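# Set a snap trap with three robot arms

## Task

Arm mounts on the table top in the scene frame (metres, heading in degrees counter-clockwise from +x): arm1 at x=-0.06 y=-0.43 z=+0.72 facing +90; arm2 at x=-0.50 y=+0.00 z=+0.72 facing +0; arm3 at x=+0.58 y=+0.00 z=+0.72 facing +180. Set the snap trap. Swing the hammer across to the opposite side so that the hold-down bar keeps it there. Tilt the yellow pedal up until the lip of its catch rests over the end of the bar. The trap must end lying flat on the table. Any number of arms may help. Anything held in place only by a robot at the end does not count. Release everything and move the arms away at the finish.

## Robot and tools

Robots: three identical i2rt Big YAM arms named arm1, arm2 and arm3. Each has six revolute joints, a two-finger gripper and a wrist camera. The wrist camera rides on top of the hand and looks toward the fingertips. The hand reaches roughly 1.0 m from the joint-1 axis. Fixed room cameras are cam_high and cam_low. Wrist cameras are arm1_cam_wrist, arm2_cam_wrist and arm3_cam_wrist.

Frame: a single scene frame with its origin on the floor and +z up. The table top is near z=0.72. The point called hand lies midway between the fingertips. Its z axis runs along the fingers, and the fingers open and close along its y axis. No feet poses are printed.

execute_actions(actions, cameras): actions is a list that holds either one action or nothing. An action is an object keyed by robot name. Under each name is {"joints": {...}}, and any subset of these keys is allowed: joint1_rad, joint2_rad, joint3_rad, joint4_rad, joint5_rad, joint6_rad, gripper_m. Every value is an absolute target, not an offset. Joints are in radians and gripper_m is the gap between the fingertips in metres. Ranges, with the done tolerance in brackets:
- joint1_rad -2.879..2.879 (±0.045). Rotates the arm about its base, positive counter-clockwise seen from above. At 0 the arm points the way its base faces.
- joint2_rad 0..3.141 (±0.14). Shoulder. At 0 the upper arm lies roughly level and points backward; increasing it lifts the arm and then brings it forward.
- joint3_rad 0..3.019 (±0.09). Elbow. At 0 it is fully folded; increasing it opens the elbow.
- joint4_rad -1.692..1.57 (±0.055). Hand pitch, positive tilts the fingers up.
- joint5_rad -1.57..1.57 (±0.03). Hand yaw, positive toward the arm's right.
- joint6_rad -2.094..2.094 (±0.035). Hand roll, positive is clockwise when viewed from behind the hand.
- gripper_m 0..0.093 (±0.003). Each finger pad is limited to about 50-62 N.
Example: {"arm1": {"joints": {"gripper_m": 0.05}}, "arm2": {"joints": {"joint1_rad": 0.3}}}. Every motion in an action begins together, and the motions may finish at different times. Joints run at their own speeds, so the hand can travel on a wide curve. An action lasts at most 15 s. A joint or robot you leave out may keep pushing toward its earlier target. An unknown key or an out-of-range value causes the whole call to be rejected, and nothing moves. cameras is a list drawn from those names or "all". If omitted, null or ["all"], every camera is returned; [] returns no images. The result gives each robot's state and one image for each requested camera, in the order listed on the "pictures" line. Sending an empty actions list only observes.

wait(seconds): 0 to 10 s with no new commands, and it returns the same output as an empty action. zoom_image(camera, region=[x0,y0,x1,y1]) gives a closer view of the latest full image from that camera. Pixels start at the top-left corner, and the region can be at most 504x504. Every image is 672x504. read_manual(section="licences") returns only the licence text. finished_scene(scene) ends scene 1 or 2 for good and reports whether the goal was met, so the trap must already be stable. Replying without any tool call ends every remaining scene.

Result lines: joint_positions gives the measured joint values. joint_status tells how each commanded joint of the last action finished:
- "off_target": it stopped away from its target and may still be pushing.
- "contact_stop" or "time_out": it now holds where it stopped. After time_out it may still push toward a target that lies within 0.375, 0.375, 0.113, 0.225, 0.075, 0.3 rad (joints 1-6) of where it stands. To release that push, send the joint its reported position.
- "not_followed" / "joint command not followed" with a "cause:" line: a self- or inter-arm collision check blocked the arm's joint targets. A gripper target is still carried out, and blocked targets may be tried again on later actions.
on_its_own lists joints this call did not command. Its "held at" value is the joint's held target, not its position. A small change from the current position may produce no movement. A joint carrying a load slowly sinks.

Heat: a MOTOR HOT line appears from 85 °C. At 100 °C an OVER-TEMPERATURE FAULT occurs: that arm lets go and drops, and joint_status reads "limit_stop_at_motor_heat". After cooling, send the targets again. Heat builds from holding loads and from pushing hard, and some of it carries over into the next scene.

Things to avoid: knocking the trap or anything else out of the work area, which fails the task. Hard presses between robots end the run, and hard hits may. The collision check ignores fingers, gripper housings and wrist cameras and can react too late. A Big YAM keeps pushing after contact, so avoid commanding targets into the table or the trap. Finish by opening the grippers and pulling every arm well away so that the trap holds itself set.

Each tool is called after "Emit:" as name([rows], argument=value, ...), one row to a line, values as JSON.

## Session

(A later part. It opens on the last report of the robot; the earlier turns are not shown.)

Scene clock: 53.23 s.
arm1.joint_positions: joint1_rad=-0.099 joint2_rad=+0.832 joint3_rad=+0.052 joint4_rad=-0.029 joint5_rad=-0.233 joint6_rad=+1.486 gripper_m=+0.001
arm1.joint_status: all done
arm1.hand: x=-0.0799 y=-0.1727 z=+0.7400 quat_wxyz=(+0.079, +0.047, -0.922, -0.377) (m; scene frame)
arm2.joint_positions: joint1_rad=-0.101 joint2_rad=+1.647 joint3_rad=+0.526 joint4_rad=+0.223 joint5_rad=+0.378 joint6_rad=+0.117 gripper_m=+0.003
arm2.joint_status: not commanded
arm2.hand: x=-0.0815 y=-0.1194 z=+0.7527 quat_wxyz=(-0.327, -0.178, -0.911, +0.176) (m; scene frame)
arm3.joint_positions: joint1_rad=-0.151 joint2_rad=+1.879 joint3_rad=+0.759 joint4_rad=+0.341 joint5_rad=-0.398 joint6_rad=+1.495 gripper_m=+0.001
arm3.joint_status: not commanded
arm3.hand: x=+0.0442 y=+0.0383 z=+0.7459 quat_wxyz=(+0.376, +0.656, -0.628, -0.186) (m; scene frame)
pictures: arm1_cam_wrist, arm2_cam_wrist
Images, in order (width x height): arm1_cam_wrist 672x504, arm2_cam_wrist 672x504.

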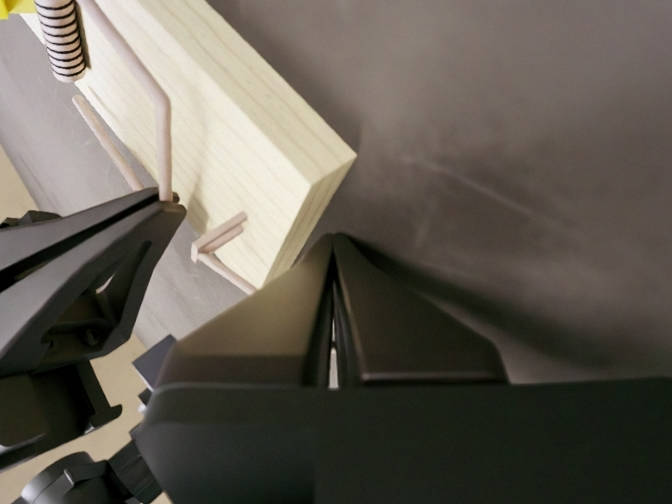

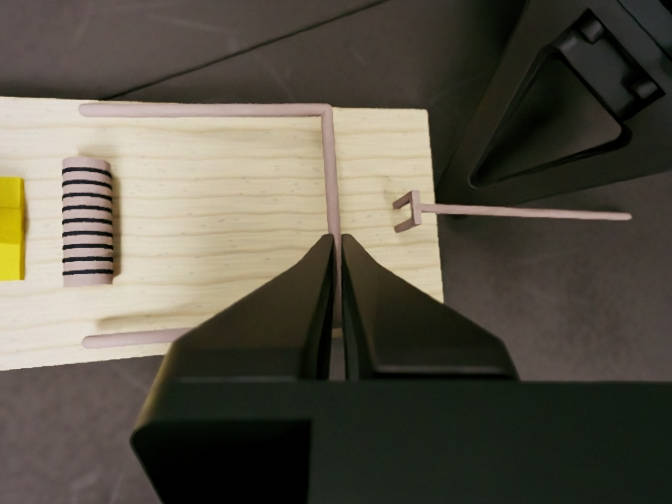

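Emit:
execute_actions([
  {"arm1":{"joints":{"joint1_rad":-0.3,"joint5_rad":-0.5}}},
], cameras=[])

Emit:
execute_actions([
  {"arm1":{"joints":{"joint2_rad":0.93,"joint5_rad":-0.75}}},
], cameras=["arm1_cam_wrist","arm2_cam_wrist"])

Scene clock: 54.43 s.
arm1.joint_positions: joint1_rad=-0.293 joint2_rad=+0.834 joint3_rad=+0.052 joint4_rad=-0.017 joint5_rad=-0.496 joint6_rad=+1.486 gripper_m=+0.001
arm1.joint_status: all done
arm1.hand: x=-0.0731 y=-0.1714 z=+0.7533 quat_wxyz=(+0.161, +0.009, -0.902, -0.400) (m; scene frame)
arm2.joint_positions: joint1_rad=-0.101 joint2_rad=+1.647 joint3_rad=+0.526 joint4_rad=+0.223 joint5_rad=+0.378 joint6_rad=+0.117 gripper_m=+0.003
arm2.joint_status: not commanded
arm2.hand: x=-0.0815 y=-0.1194 z=+0.7527 quat_wxyz=(-0.327, -0.178, -0.911, +0.176) (m; scene frame)
arm3.joint_positions: joint1_rad=-0.151 joint2_rad=+1.879 joint3_rad=+0.759 joint4_rad=+0.341 joint5_rad=-0.398 joint6_rad=+1.495 gripper_m=+0.001
arm3.joint_status: not commanded
arm3.hand: x=+0.0442 y=+0.0383 z=+0.7459 quat_wxyz=(+0.376, +0.656, -0.628, -0.186) (m; scene frame)
pictures: none
No camera images: the call's "cameras" was empty. Leave "cameras" out to get every camera's image.

Scene clock: 55.33 s.
arm1.joint_positions: joint1_rad=-0.297 joint2_rad=+0.929 joint3_rad=+0.052 joint4_rad=-0.015 joint5_rad=-0.746 joint6_rad=+1.486 gripper_m=+0.001
arm1.joint_status: all done
arm1.hand: x=-0.1127 y=-0.1874 z=+0.7521 quat_wxyz=(+0.284, +0.038, -0.885, -0.366) (m; scene frame)
arm2.joint_positions: joint1_rad=-0.101 joint2_rad=+1.647 joint3_rad=+0.526 joint4_rad=+0.223 joint5_rad=+0.378 joint6_rad=+0.117 gripper_m=+0.003
arm2.joint_status: not commanded
arm2.hand: x=-0.0815 y=-0.1194 z=+0.7527 quat_wxyz=(-0.327, -0.178, -0.911, +0.176) (m; scene frame)
arm3.joint_positions: joint1_rad=-0.151 joint2_rad=+1.879 joint3_rad=+0.759 joint4_rad=+0.341 joint5_rad=-0.398 joint6_rad=+1.495 gripper_m=+0.001
arm3.joint_status: not commanded
arm3.hand: x=+0.0442 y=+0.0383 z=+0.7459 quat_wxyz=(+0.376, +0.656, -0.628, -0.186) (m; scene frame)
pictures: arm1_cam_wrist, arm2_cam_wrist
Images, in order (width x height): arm1_cam_wrist 672x504, arm2_cam_wrist 672x504.

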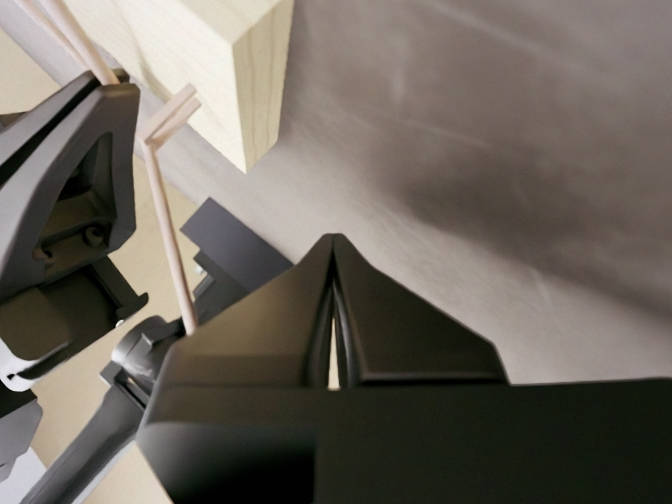

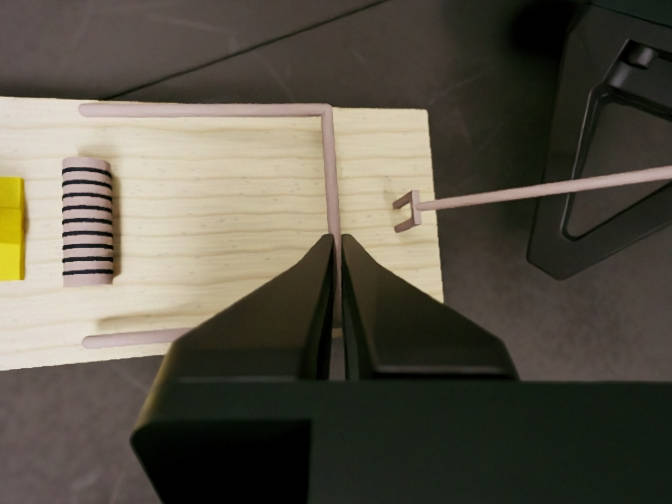

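Emit:
execute_actions([
  {"arm1":{"joints":{"joint4_rad":0.22,"joint1_rad":-0.33}},"arm3":{"joints":{"joint2_rad":1.75}}},
], cameras=["arm1_cam_wrist","arm2_cam_wrist","cam_low"])

Scene clock: 56.63 s.
arm1.joint_positions: joint1_rad=-0.322 joint2_rad=+0.929 joint3_rad=+0.052 joint4_rad=+0.192 joint5_rad=-0.746 joint6_rad=+1.486 gripper_m=+0.001
arm1.joint_status: all done
arm1.hand: x=-0.0981 y=-0.1580 z=+0.7812 quat_wxyz=(+0.249, +0.066, -0.853, -0.454) (m; scene frame)
arm2.joint_positions: joint1_rad=-0.101 joint2_rad=+1.648 joint3_rad=+0.526 joint4_rad=+0.223 joint5_rad=+0.380 joint6_rad=+0.117 gripper_m=+0.003
arm2.joint_status: not commanded
arm2.hand: x=-0.0817 y=-0.1196 z=+0.7525 quat_wxyz=(-0.327, -0.178, -0.911, +0.177) (m; scene frame)
arm3.joint_positions: joint1_rad=-0.151 joint2_rad=+1.757 joint3_rad=+0.759 joint4_rad=+0.325 joint5_rad=-0.394 joint6_rad=+1.495 gripper_m=+0.001
arm3.joint_status: all done
arm3.hand: x=+0.0299 y=+0.0423 z=+0.8063 quat_wxyz=(+0.400, +0.648, -0.607, -0.228) (m; scene frame)
pictures: arm1_cam_wrist, arm2_cam_wrist, cam_low
Images, in order (width x height): arm1_cam_wrist 672x504, arm2_cam_wrist 672x504, cam_low 672x504.

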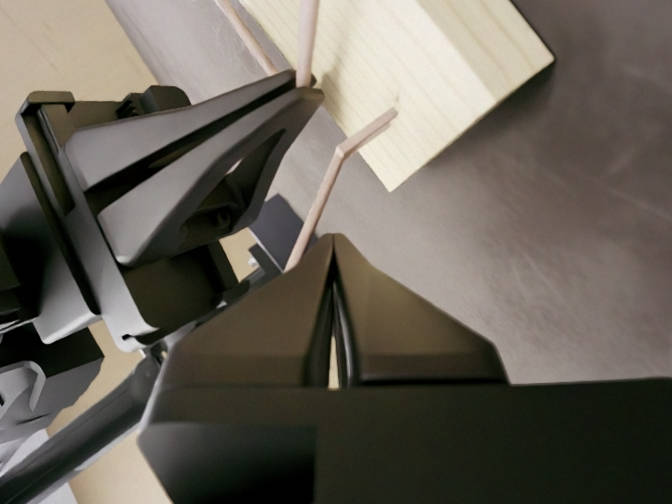

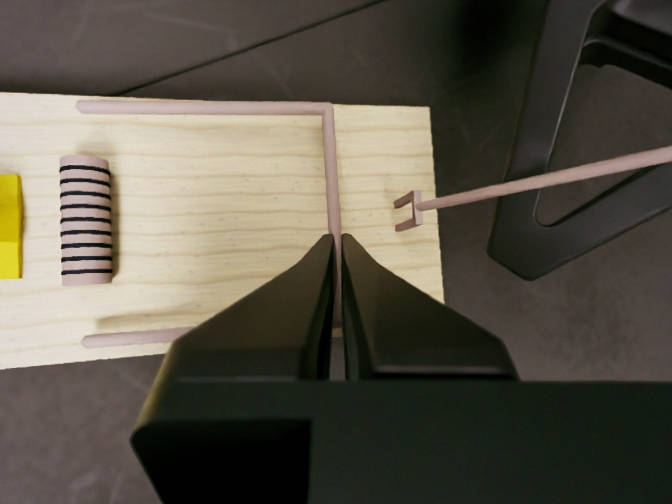

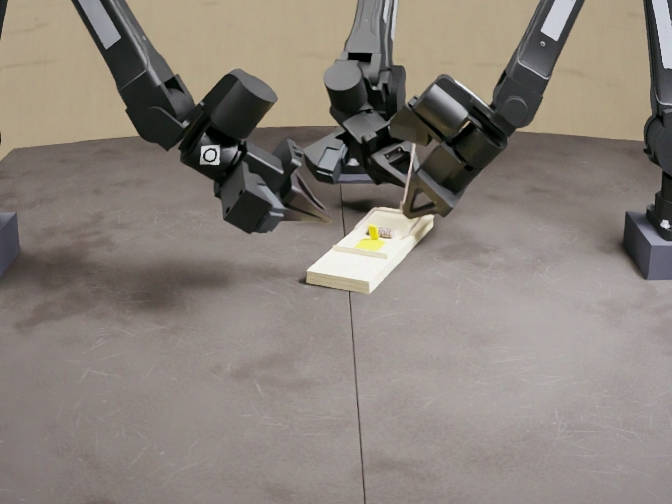

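Emit:
execute_actions([
  {"arm2":{"joints":{"joint2_rad":1.74,"joint3_rad":0.475,"joint4_rad":0.47,"joint6_rad":0.09}}},
], cameras=[])

Emit:
execute_actions([
  {"arm2":{"joints":{"joint2_rad":1.8,"joint3_rad":0.43,"joint4_rad":0.7,"joint6_rad":0.05}},"arm1":{"joints":{"joint4_rad":0.36}}},
], cameras=["arm1_cam_wrist","arm2_cam_wrist","cam_low"])

Scene clock: 58.00 s.
arm1.joint_positions: joint1_rad=-0.322 joint2_rad=+0.929 joint3_rad=+0.052 joint4_rad=+0.192 joint5_rad=-0.746 joint6_rad=+1.486 gripper_m=+0.001
arm1.joint_status: not commanded
arm1.hand: x=-0.0981 y=-0.1580 z=+0.7812 quat_wxyz=(+0.249, +0.066, -0.853, -0.454) (m; scene frame)
arm2.joint_positions: joint1_rad=-0.104 joint2_rad=+1.686 joint3_rad=+0.470 joint4_rad=+0.469 joint5_rad=+0.383 joint6_rad=+0.090 gripper_m=+0.003
arm2.joint_status: all done
arm2.hand: x=-0.0756 y=-0.1225 z=+0.7585 quat_wxyz=(-0.393, -0.179, -0.884, +0.180) (m; scene frame)
arm3.joint_positions: joint1_rad=-0.151 joint2_rad=+1.757 joint3_rad=+0.759 joint4_rad=+0.325 joint5_rad=-0.394 joint6_rad=+1.495 gripper_m=+0.001
arm3.joint_status: not commanded
arm3.hand: x=+0.0299 y=+0.0423 z=+0.8063 quat_wxyz=(+0.400, +0.648, -0.607, -0.228) (m; scene frame)
pictures: none
No camera images: the call's "cameras" was empty. Leave "cameras" out to get every camera's image.

Scene clock: 58.97 s.
arm1.joint_positions: joint1_rad=-0.322 joint2_rad=+0.929 joint3_rad=+0.052 joint4_rad=+0.332 joint5_rad=-0.746 joint6_rad=+1.486 gripper_m=+0.001
arm1.joint_status: all done
arm1.hand: x=-0.0933 y=-0.1426 z=+0.8041 quat_wxyz=(+0.226, +0.091, -0.825, -0.509) (m; scene frame)
arm2.joint_positions: joint1_rad=-0.105 joint2_rad=+1.751 joint3_rad=+0.423 joint4_rad=+0.706 joint5_rad=+0.384 joint6_rad=+0.054 gripper_m=+0.003
arm2.joint_status: all done
arm2.hand: x=-0.0743 y=-0.1233 z=+0.7609 quat_wxyz=(-0.446, -0.172, -0.859, +0.184) (m; scene frame)
arm3.joint_positions: joint1_rad=-0.151 joint2_rad=+1.757 joint3_rad=+0.759 joint4_rad=+0.325 joint5_rad=-0.394 joint6_rad=+1.495 gripper_m=+0.001
arm3.joint_status: not commanded
arm3.hand: x=+0.0299 y=+0.0423 z=+0.8063 quat_wxyz=(+0.400, +0.648, -0.607, -0.228) (m; scene frame)
pictures: arm1_cam_wrist, arm2_cam_wrist, cam_low
Images, in order (width x height): arm1_cam_wrist 672x504, arm2_cam_wrist 672x504, cam_low 672x504.

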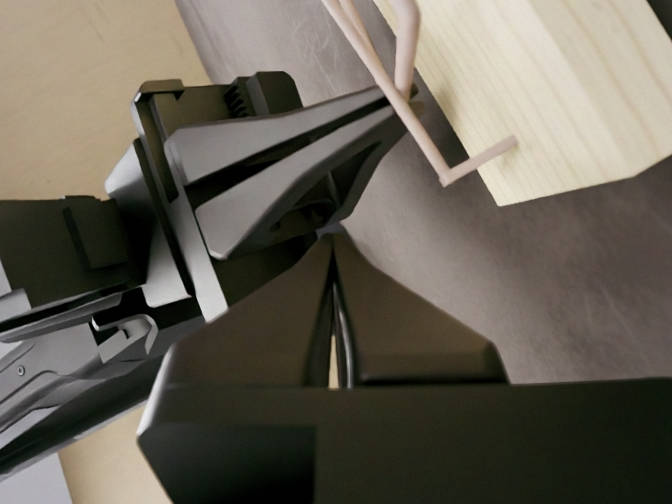

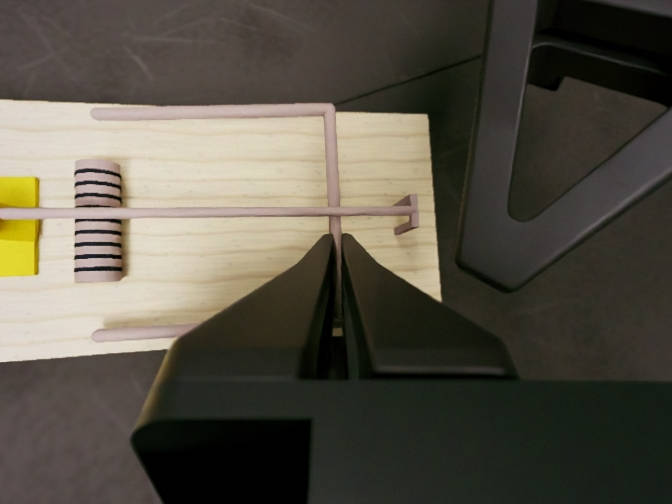

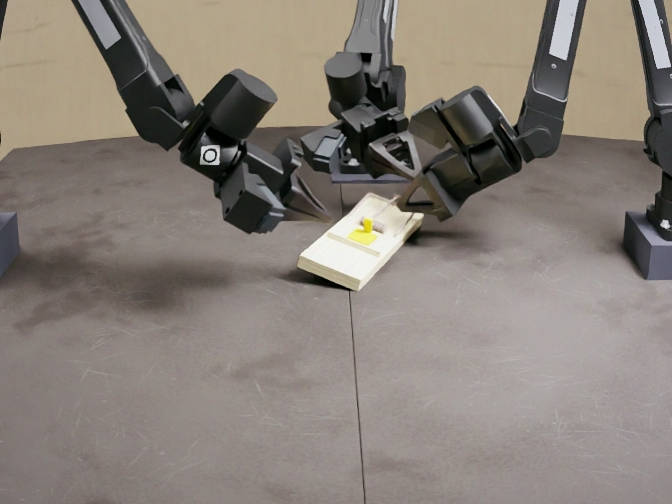

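Emit:
execute_actions([
  {"arm2":{"joints":{"joint2_rad":1.76,"joint3_rad":0.49,"joint4_rad":0.45,"joint6_rad":0.09}},"arm1":{"joints":{"joint1_rad":-0.5,"joint2_rad":0.6,"joint4_rad":0.1}}},
], cameras=[])

Emit:
execute_actions([
  {"arm2":{"joints":{"joint2_rad":1.71,"joint3_rad":0.545,"joint4_rad":0.21,"joint6_rad":0.13}}},
])

Emit:
zoom_image(camera="cam_low", region=[290,180,450,300])

Scene clock: 60.33 s.
arm1.joint_positions: joint1_rad=-0.494 joint2_rad=+0.602 joint3_rad=+0.052 joint4_rad=+0.118 joint5_rad=-0.748 joint6_rad=+1.486 gripper_m=+0.001
arm1.joint_status: all done
arm1.hand: x=-0.0478 y=-0.1495 z=+0.8446 quat_wxyz=(+0.159, +0.043, -0.807, -0.567) (m; scene frame)
arm2.joint_positions: joint1_rad=-0.110 joint2_rad=+1.714 joint3_rad=+0.496 joint4_rad=+0.495 joint5_rad=+0.387 joint6_rad=+0.056 gripper_m=+0.003
arm2.joint_status: all done
arm2.hand: x=-0.0634 y=-0.1272 z=+0.7595 quat_wxyz=(-0.400, -0.168, -0.881, +0.189) (m; scene frame)
arm3.joint_positions: joint1_rad=-0.151 joint2_rad=+1.757 joint3_rad=+0.759 joint4_rad=+0.325 joint5_rad=-0.394 joint6_rad=+1.495 gripper_m=+0.001
arm3.joint_status: not commanded
arm3.hand: x=+0.0299 y=+0.0423 z=+0.8063 quat_wxyz=(+0.400, +0.648, -0.607, -0.228) (m; scene frame)
pictures: none
No camera images: the call's "cameras" was empty. Leave "cameras" out to get every camera's image.

Scene clock: 62.47 s.
arm1.joint_positions: joint1_rad=-0.494 joint2_rad=+0.602 joint3_rad=+0.052 joint4_rad=+0.118 joint5_rad=-0.748 joint6_rad=+1.486 gripper_m=+0.001
arm1.joint_status: not commanded
arm1.hand: x=-0.0478 y=-0.1495 z=+0.8446 quat_wxyz=(+0.159, +0.043, -0.807, -0.567) (m; scene frame)
arm2.joint_positions: joint1_rad=-0.110 joint2_rad=+1.664 joint3_rad=+0.569 joint4_rad=+0.258 joint5_rad=+0.388 joint6_rad=+0.084 gripper_m=+0.003
arm2.joint_status: joint6_rad time_out (moved +0.028 of +0.074); the others done
arm2.on_its_own: joint6_rad reads +0.084 and still pushes toward +0.130 since a time_out
arm2.hand: x=-0.0575 y=-0.1286 z=+0.7653 quat_wxyz=(-0.351, -0.173, -0.901, +0.186) (m; scene frame)
arm3.joint_positions: joint1_rad=-0.151 joint2_rad=+1.757 joint3_rad=+0.759 joint4_rad=+0.325 joint5_rad=-0.394 joint6_rad=+1.495 gripper_m=+0.001
arm3.joint_status: not commanded
arm3.hand: x=+0.0299 y=+0.0423 z=+0.8063 quat_wxyz=(+0.400, +0.648, -0.607, -0.228) (m; scene frame)
pictures: arm1_cam_wrist, arm2_cam_wrist, arm3_cam_wrist, cam_high, cam_low
Images, in order (width x height): arm1_cam_wrist 672x504, arm2_cam_wrist 672x504, arm3_cam_wrist 672x504, cam_high 672x504, cam_low 672x504.

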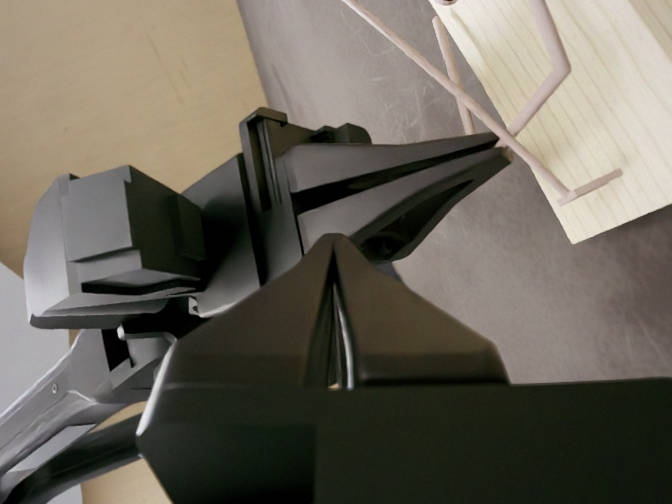

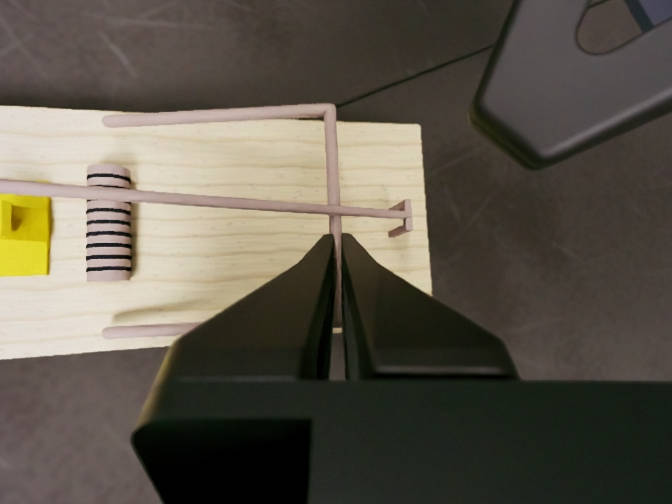

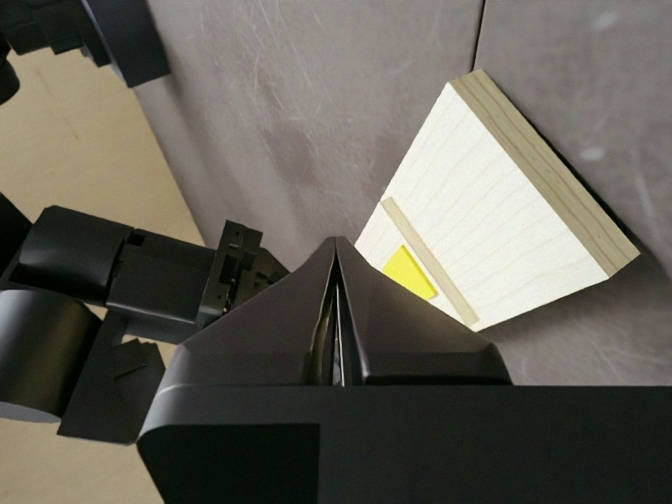

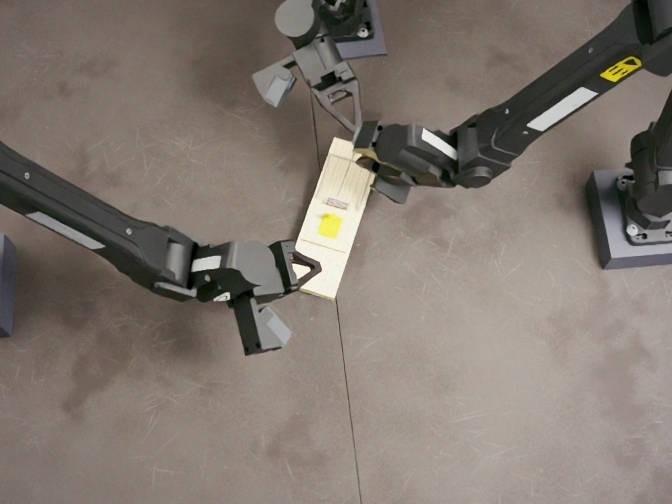

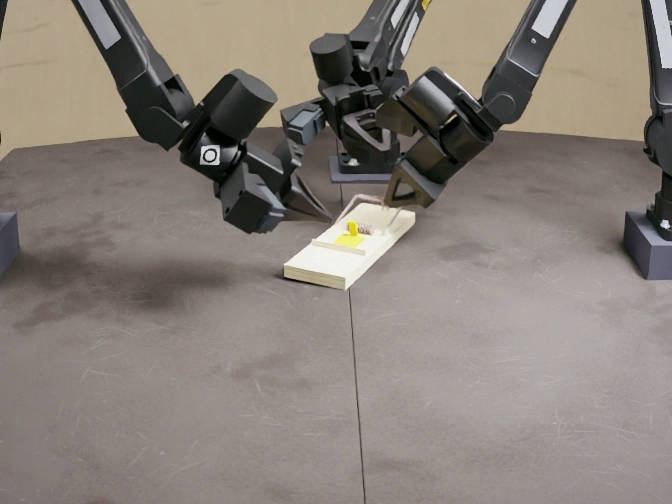

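Region (290, 180, 450, 300) of cam_low's 672x504 image, scaled by 3.150, with more detail than that image has; it fills the top 378 rows of this view, and the rest is white.

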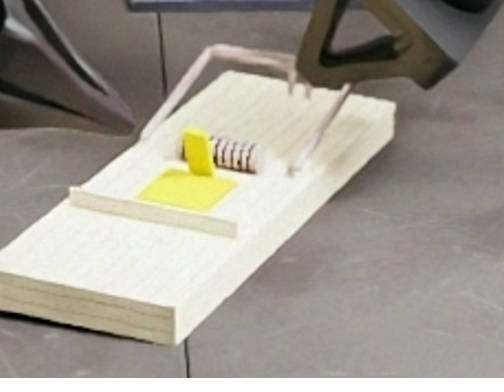

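Emit:
execute_actions([
  {"arm2":{"joints":{"joint2_rad":1.77,"joint4_rad":0.19,"joint6_rad":0.1}},"arm1":{"joints":{"joint1_rad":-0.7,"joint2_rad":0.3,"joint4_rad":-0.2}},"arm3":{"joints":{"joint1_rad":-0.02,"joint2_rad":1.86,"joint3_rad":0.86,"joint4_rad":0.33}}},
])

Emit:
zoom_image(camera="cam_low", region=[290,180,450,300])

Scene clock: 64.90 s.
arm1.joint_positions: joint1_rad=-0.695 joint2_rad=+0.303 joint3_rad=+0.052 joint4_rad=-0.182 joint5_rad=-0.748 joint6_rad=+1.486 gripper_m=+0.001
arm1.joint_status: all done
arm1.hand: x=-0.0064 y=-0.1757 z=+0.8565 quat_wxyz=(+0.102, -0.039, -0.807, -0.580) (m; scene frame)
arm2.joint_positions: joint1_rad=-0.114 joint2_rad=+1.699 joint3_rad=+0.584 joint4_rad=+0.245 joint5_rad=+0.391 joint6_rad=+0.084 gripper_m=+0.003
arm2.joint_status: joint4_rad time_out (moved -0.013 of -0.068); the others done
arm2.on_its_own: joint4_rad reads +0.245 and still pushes toward +0.190 since a time_out
arm2.hand: x=-0.0582 y=-0.1304 z=+0.7528 quat_wxyz=(-0.335, -0.173, -0.907, +0.189) (m; scene frame)
arm3.joint_positions: joint1_rad=-0.013 joint2_rad=+1.847 joint3_rad=+0.825 joint4_rad=+0.325 joint5_rad=-0.392 joint6_rad=+1.495 gripper_m=+0.001
arm3.joint_status: all done
arm3.hand: x=+0.0091 y=-0.0328 z=+0.7839 quat_wxyz=(+0.408, +0.690, -0.565, -0.192) (m; scene frame)
pictures: arm1_cam_wrist, arm2_cam_wrist, arm3_cam_wrist, cam_high, cam_low
Images, in order (width x height): arm1_cam_wrist 672x504, arm2_cam_wrist 672x504, arm3_cam_wrist 672x504, cam_high 672x504, cam_low 672x504.

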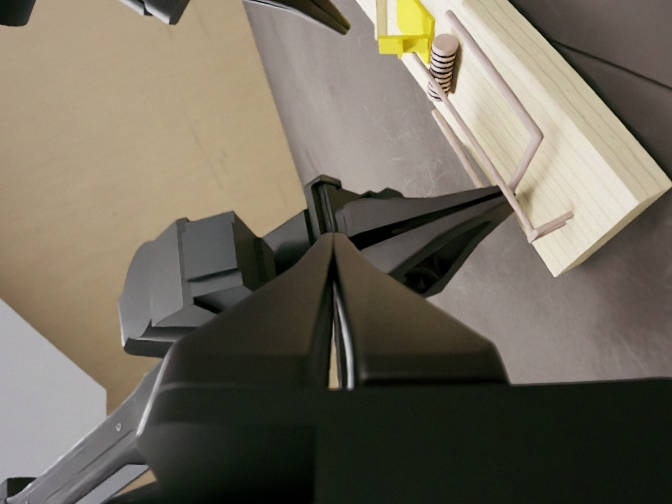

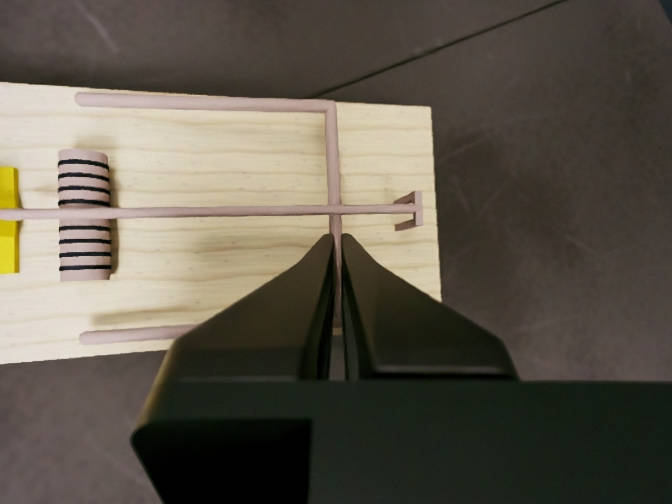

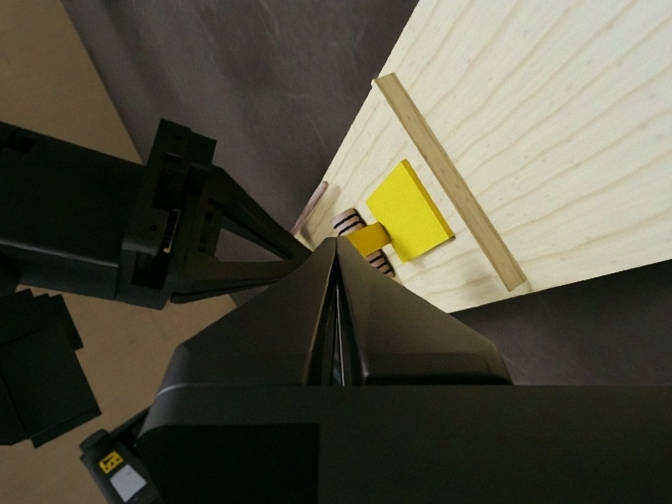

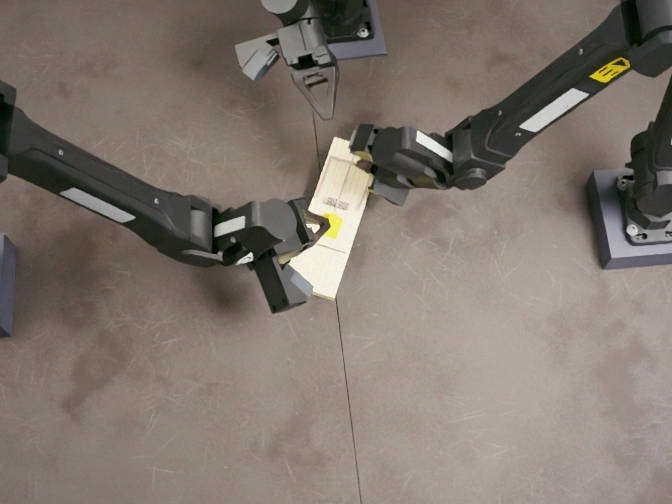

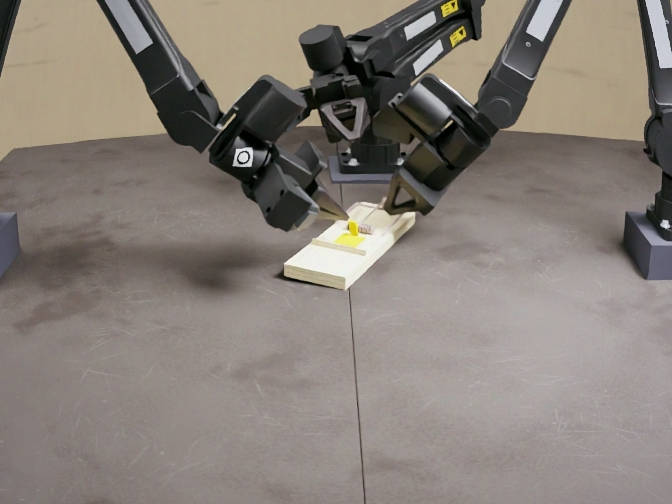

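Region (290, 180, 450, 300) of cam_low's 672x504 image, scaled by 3.150, with more detail than that image has; it fills the top 378 rows of this view, and the rest is white.

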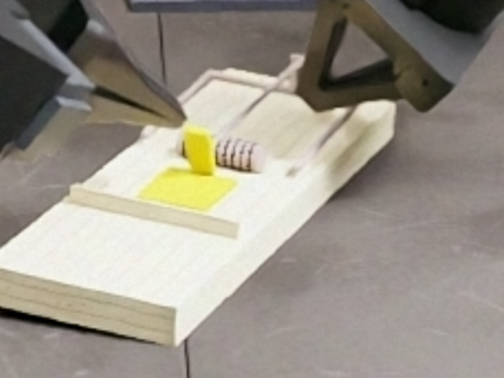

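Emit:
execute_actions([
  {"arm3":{"joints":{"joint2_rad":1.925,"joint3_rad":0.89}}},
], cameras=["arm1_cam_wrist","arm3_cam_wrist","cam_low"])

Emit:
zoom_image(camera="arm1_cam_wrist", region=[320,0,500,130])

Emit:
zoom_image(camera="cam_low", region=[290,180,450,300])

Scene clock: 66.00 s.
arm1.joint_positions: joint1_rad=-0.695 joint2_rad=+0.303 joint3_rad=+0.052 joint4_rad=-0.182 joint5_rad=-0.748 joint6_rad=+1.486 gripper_m=+0.001
arm1.joint_status: not commanded
arm1.hand: x=-0.0064 y=-0.1757 z=+0.8565 quat_wxyz=(+0.102, -0.039, -0.807, -0.580) (m; scene frame)
arm2.joint_positions: joint1_rad=-0.114 joint2_rad=+1.699 joint3_rad=+0.584 joint4_rad=+0.245 joint5_rad=+0.391 joint6_rad=+0.084 gripper_m=+0.003
arm2.joint_status: not commanded
arm2.on_its_own: joint4_rad reads +0.245 and still pushes toward +0.190 since a time_out
arm2.hand: x=-0.0582 y=-0.1304 z=+0.7528 quat_wxyz=(-0.335, -0.173, -0.907, +0.189) (m; scene frame)
arm3.joint_positions: joint1_rad=-0.013 joint2_rad=+1.909 joint3_rad=+0.854 joint4_rad=+0.325 joint5_rad=-0.392 joint6_rad=+1.495 gripper_m=+0.001
arm3.joint_status: all done
arm3.hand: x=+0.0036 y=-0.0327 z=+0.7609 quat_wxyz=(+0.400, +0.693, -0.572, -0.180) (m; scene frame)
pictures: arm1_cam_wrist, arm3_cam_wrist, cam_low
Images, in order (width x height): arm1_cam_wrist 672x504, arm3_cam_wrist 672x504, cam_low 672x504.

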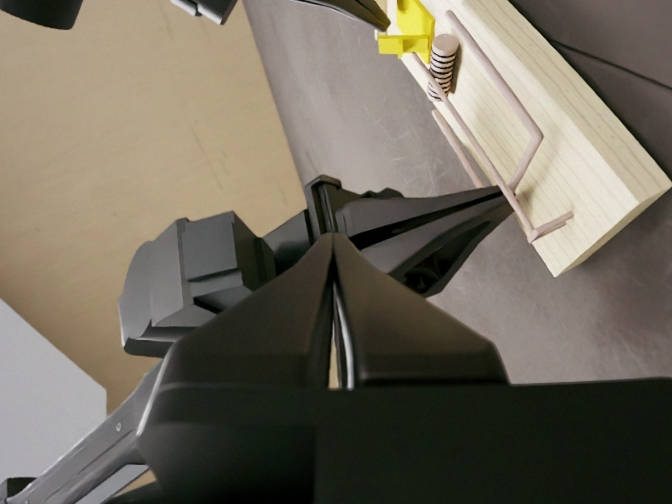

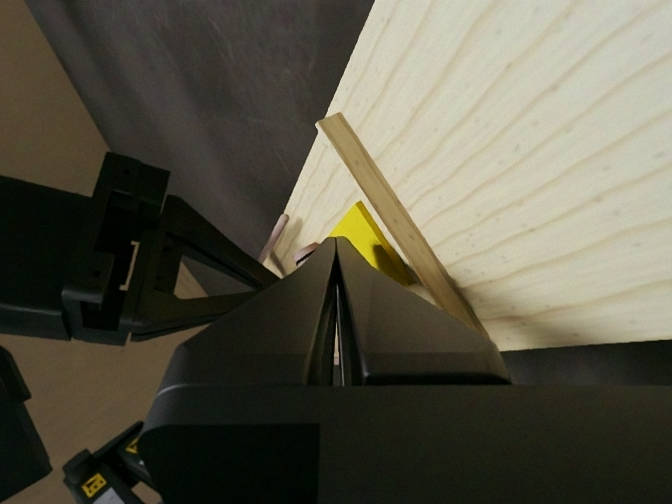

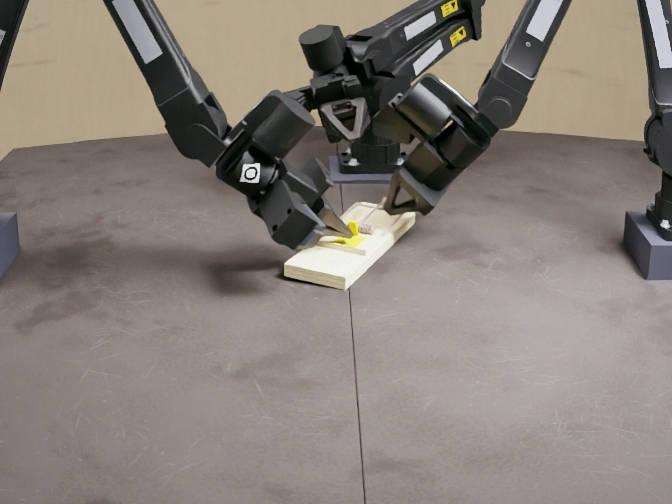

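Region (320, 0, 500, 130) of arm1_cam_wrist's 672x504 image, scaled by 2.800, with more detail than that image has.

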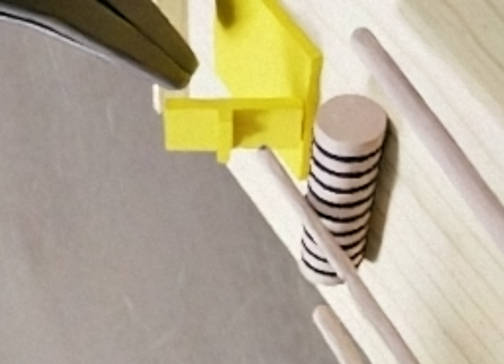

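Region (290, 180, 450, 300) of cam_low's 672x504 image, scaled by 3.150, with more detail than that image has; it fills the top 378 rows of this view, and the rest is white.

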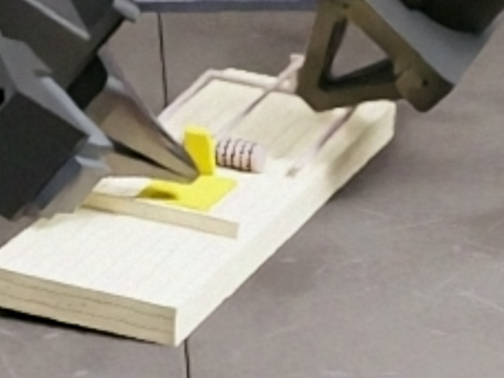

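Emit:
execute_actions([
  {"arm3":{"joints":{"joint5_rad":-0.53}}},
], cameras=["arm1_cam_wrist","cam_low"])

Emit:
zoom_image(camera="arm1_cam_wrist", region=[320,0,500,130])

Emit:
zoom_image(camera="cam_low", region=[290,180,450,300])

Scene clock: 66.97 s.
arm1.joint_positions: joint1_rad=-0.695 joint2_rad=+0.303 joint3_rad=+0.052 joint4_rad=-0.182 joint5_rad=-0.748 joint6_rad=+1.486 gripper_m=+0.001
arm1.joint_status: not commanded
arm1.hand: x=-0.0064 y=-0.1757 z=+0.8565 quat_wxyz=(+0.102, -0.039, -0.807, -0.580) (m; scene frame)
arm2.joint_positions: joint1_rad=-0.114 joint2_rad=+1.699 joint3_rad=+0.584 joint4_rad=+0.245 joint5_rad=+0.391 joint6_rad=+0.084 gripper_m=+0.003
arm2.joint_status: not commanded
arm2.on_its_own: joint4_rad reads +0.245 and still pushes toward +0.190 since a time_out
arm2.hand: x=-0.0582 y=-0.1304 z=+0.7528 quat_wxyz=(-0.335, -0.173, -0.907, +0.189) (m; scene frame)
arm3.joint_positions: joint1_rad=-0.013 joint2_rad=+1.909 joint3_rad=+0.854 joint4_rad=+0.325 joint5_rad=-0.526 joint6_rad=+1.495 gripper_m=+0.001
arm3.joint_status: all done
arm3.hand: x=+0.0100 y=-0.0537 z=+0.7679 quat_wxyz=(+0.441, +0.702, -0.543, -0.136) (m; scene frame)
pictures: arm1_cam_wrist, cam_low
Images, in order (width x height): arm1_cam_wrist 672x504, cam_low 672x504.

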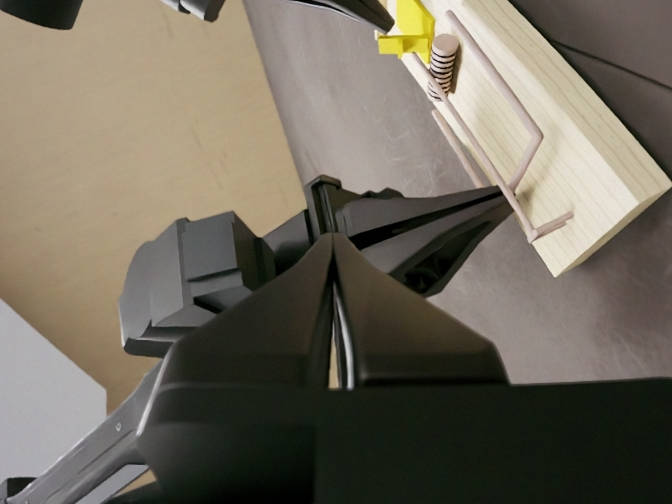

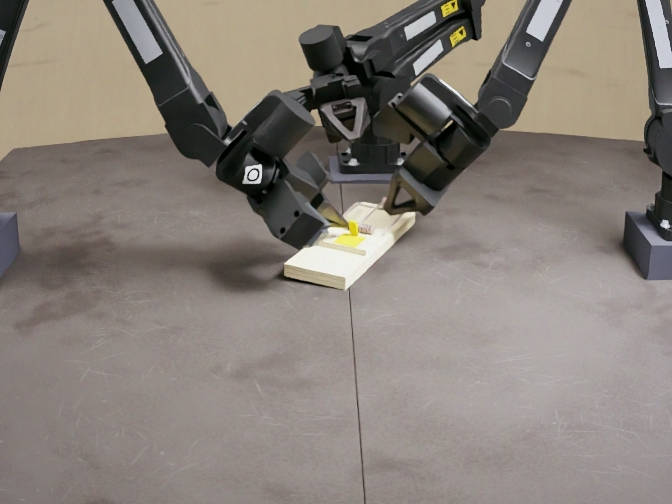

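Region (320, 0, 500, 130) of arm1_cam_wrist's 672x504 image, scaled by 2.800, with more detail than that image has.

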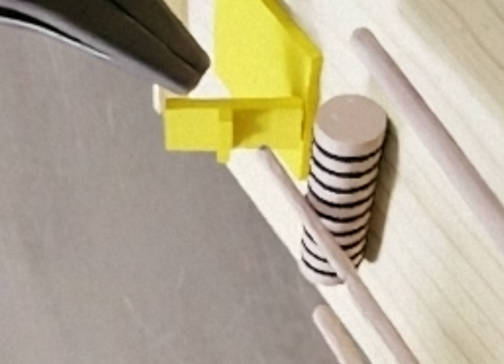

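Region (290, 180, 450, 300) of cam_low's 672x504 image, scaled by 3.150, with more detail than that image has; it fills the top 378 rows of this view, and the rest is white.

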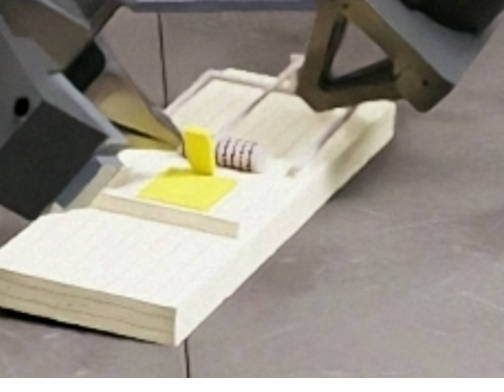

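Emit:
execute_actions([
  {"arm3":{"joints":{"joint5_rad":-0.43}}},
], cameras=[])

Emit:
execute_actions([
  {"arm3":{"joints":{"joint3_rad":0.93,"joint2_rad":1.94}}},
], cameras=[])

Emit:
execute_actions([
  {"arm3":{"joints":{"joint5_rad":-0.55}}},
], cameras=["arm1_cam_wrist","cam_low"])

Emit:
zoom_image(camera="arm1_cam_wrist", region=[320,0,500,130])

Emit:
zoom_image(camera="cam_low", region=[290,180,450,300])

Scene clock: 68.00 s.
arm1.joint_positions: joint1_rad=-0.695 joint2_rad=+0.303 joint3_rad=+0.052 joint4_rad=-0.182 joint5_rad=-0.748 joint6_rad=+1.486 gripper_m=+0.001
arm1.joint_status: not commanded
arm1.hand: x=-0.0064 y=-0.1757 z=+0.8565 quat_wxyz=(+0.102, -0.039, -0.807, -0.580) (m; scene frame)
arm2.joint_positions: joint1_rad=-0.114 joint2_rad=+1.699 joint3_rad=+0.584 joint4_rad=+0.245 joint5_rad=+0.391 joint6_rad=+0.084 gripper_m=+0.003
arm2.joint_status: not commanded
arm2.on_its_own: joint4_rad reads +0.245 and still pushes toward +0.190 since a time_out
arm2.hand: x=-0.0582 y=-0.1304 z=+0.7528 quat_wxyz=(-0.335, -0.173, -0.907, +0.189) (m; scene frame)
arm3.joint_positions: joint1_rad=-0.013 joint2_rad=+1.909 joint3_rad=+0.854 joint4_rad=+0.325 joint5_rad=-0.434 joint6_rad=+1.495 gripper_m=+0.001
arm3.joint_status: all done
arm3.hand: x=+0.0054 y=-0.0394 z=+0.7629 quat_wxyz=(+0.413, +0.696, -0.563, -0.166) (m; scene frame)
pictures: none
No camera images: the call's "cameras" was empty. Leave "cameras" out to get every camera's image.

Scene clock: 68.67 s.
arm1.joint_positions: joint1_rad=-0.695 joint2_rad=+0.303 joint3_rad=+0.052 joint4_rad=-0.182 joint5_rad=-0.748 joint6_rad=+1.486 gripper_m=+0.001
arm1.joint_status: not commanded
arm1.hand: x=-0.0064 y=-0.1757 z=+0.8565 quat_wxyz=(+0.102, -0.039, -0.807, -0.580) (m; scene frame)
arm2.joint_positions: joint1_rad=-0.114 joint2_rad=+1.699 joint3_rad=+0.584 joint4_rad=+0.245 joint5_rad=+0.391 joint6_rad=+0.084 gripper_m=+0.003
arm2.joint_status: not commanded
arm2.on_its_own: joint4_rad reads +0.245 and still pushes toward +0.190 since a time_out
arm2.hand: x=-0.0582 y=-0.1304 z=+0.7528 quat_wxyz=(-0.335, -0.173, -0.907, +0.189) (m; scene frame)
arm3.joint_positions: joint1_rad=-0.013 joint2_rad=+1.917 joint3_rad=+0.892 joint4_rad=+0.325 joint5_rad=-0.434 joint6_rad=+1.495 gripper_m=+0.001
arm3.joint_status: all done
arm3.hand: x=-0.0118 y=-0.0383 z=+0.7724 quat_wxyz=(+0.421, +0.694, -0.557, -0.177) (m; scene frame)
pictures: none
No camera images: the call's "cameras" was empty. Leave "cameras" out to get every camera's image.

Scene clock: 69.37 s.
arm1.joint_positions: joint1_rad=-0.695 joint2_rad=+0.303 joint3_rad=+0.052 joint4_rad=-0.182 joint5_rad=-0.748 joint6_rad=+1.486 gripper_m=+0.001
arm1.joint_status: not commanded
arm1.hand: x=-0.0064 y=-0.1757 z=+0.8565 quat_wxyz=(+0.102, -0.039, -0.807, -0.580) (m; scene frame)
arm2.joint_positions: joint1_rad=-0.114 joint2_rad=+1.699 joint3_rad=+0.584 joint4_rad=+0.245 joint5_rad=+0.391 joint6_rad=+0.084 gripper_m=+0.003
arm2.joint_status: not commanded
arm2.on_its_own: joint4_rad reads +0.245 and still pushes toward +0.190 since a time_out
arm2.hand: x=-0.0582 y=-0.1304 z=+0.7528 quat_wxyz=(-0.335, -0.173, -0.907, +0.189) (m; scene frame)
arm3.joint_positions: joint1_rad=-0.013 joint2_rad=+1.917 joint3_rad=+0.892 joint4_rad=+0.325 joint5_rad=-0.546 joint6_rad=+1.495 gripper_m=+0.001
arm3.joint_status: all done
arm3.hand: x=-0.0058 y=-0.0556 z=+0.7784 quat_wxyz=(+0.454, +0.701, -0.532, -0.141) (m; scene frame)
pictures: arm1_cam_wrist, cam_low
Images, in order (width x height): arm1_cam_wrist 672x504, cam_low 672x504.

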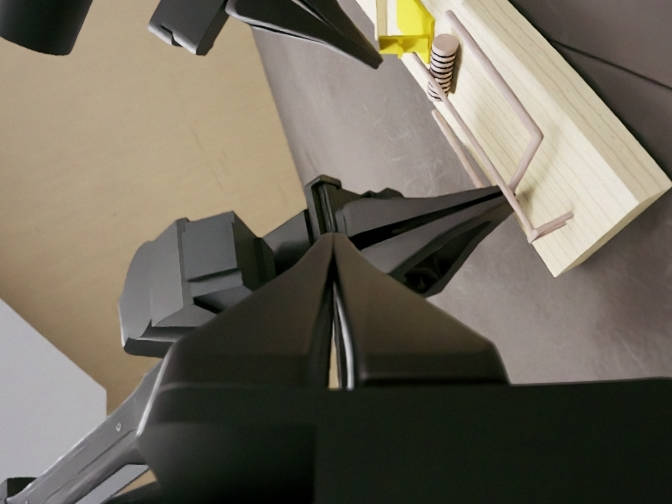

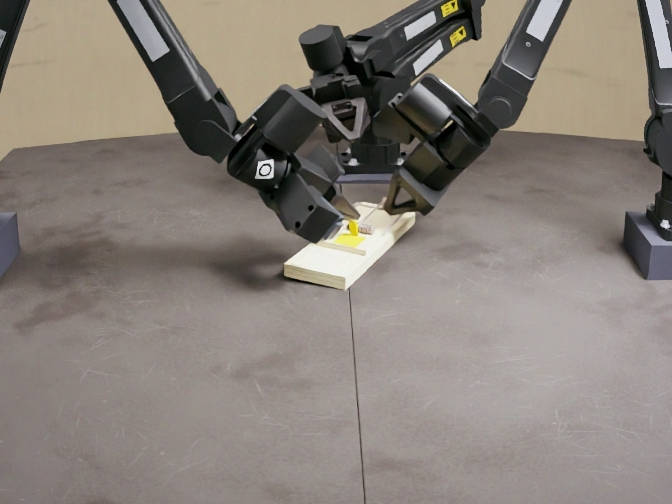

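Region (320, 0, 500, 130) of arm1_cam_wrist's 672x504 image, scaled by 2.800, with more detail than that image has.

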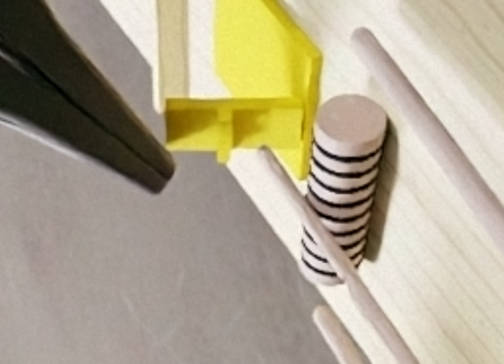

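Region (290, 180, 450, 300) of cam_low's 672x504 image, scaled by 3.150, with more detail than that image has; it fills the top 378 rows of this view, and the rest is white.

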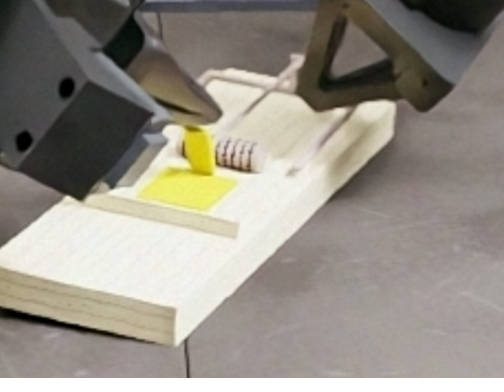

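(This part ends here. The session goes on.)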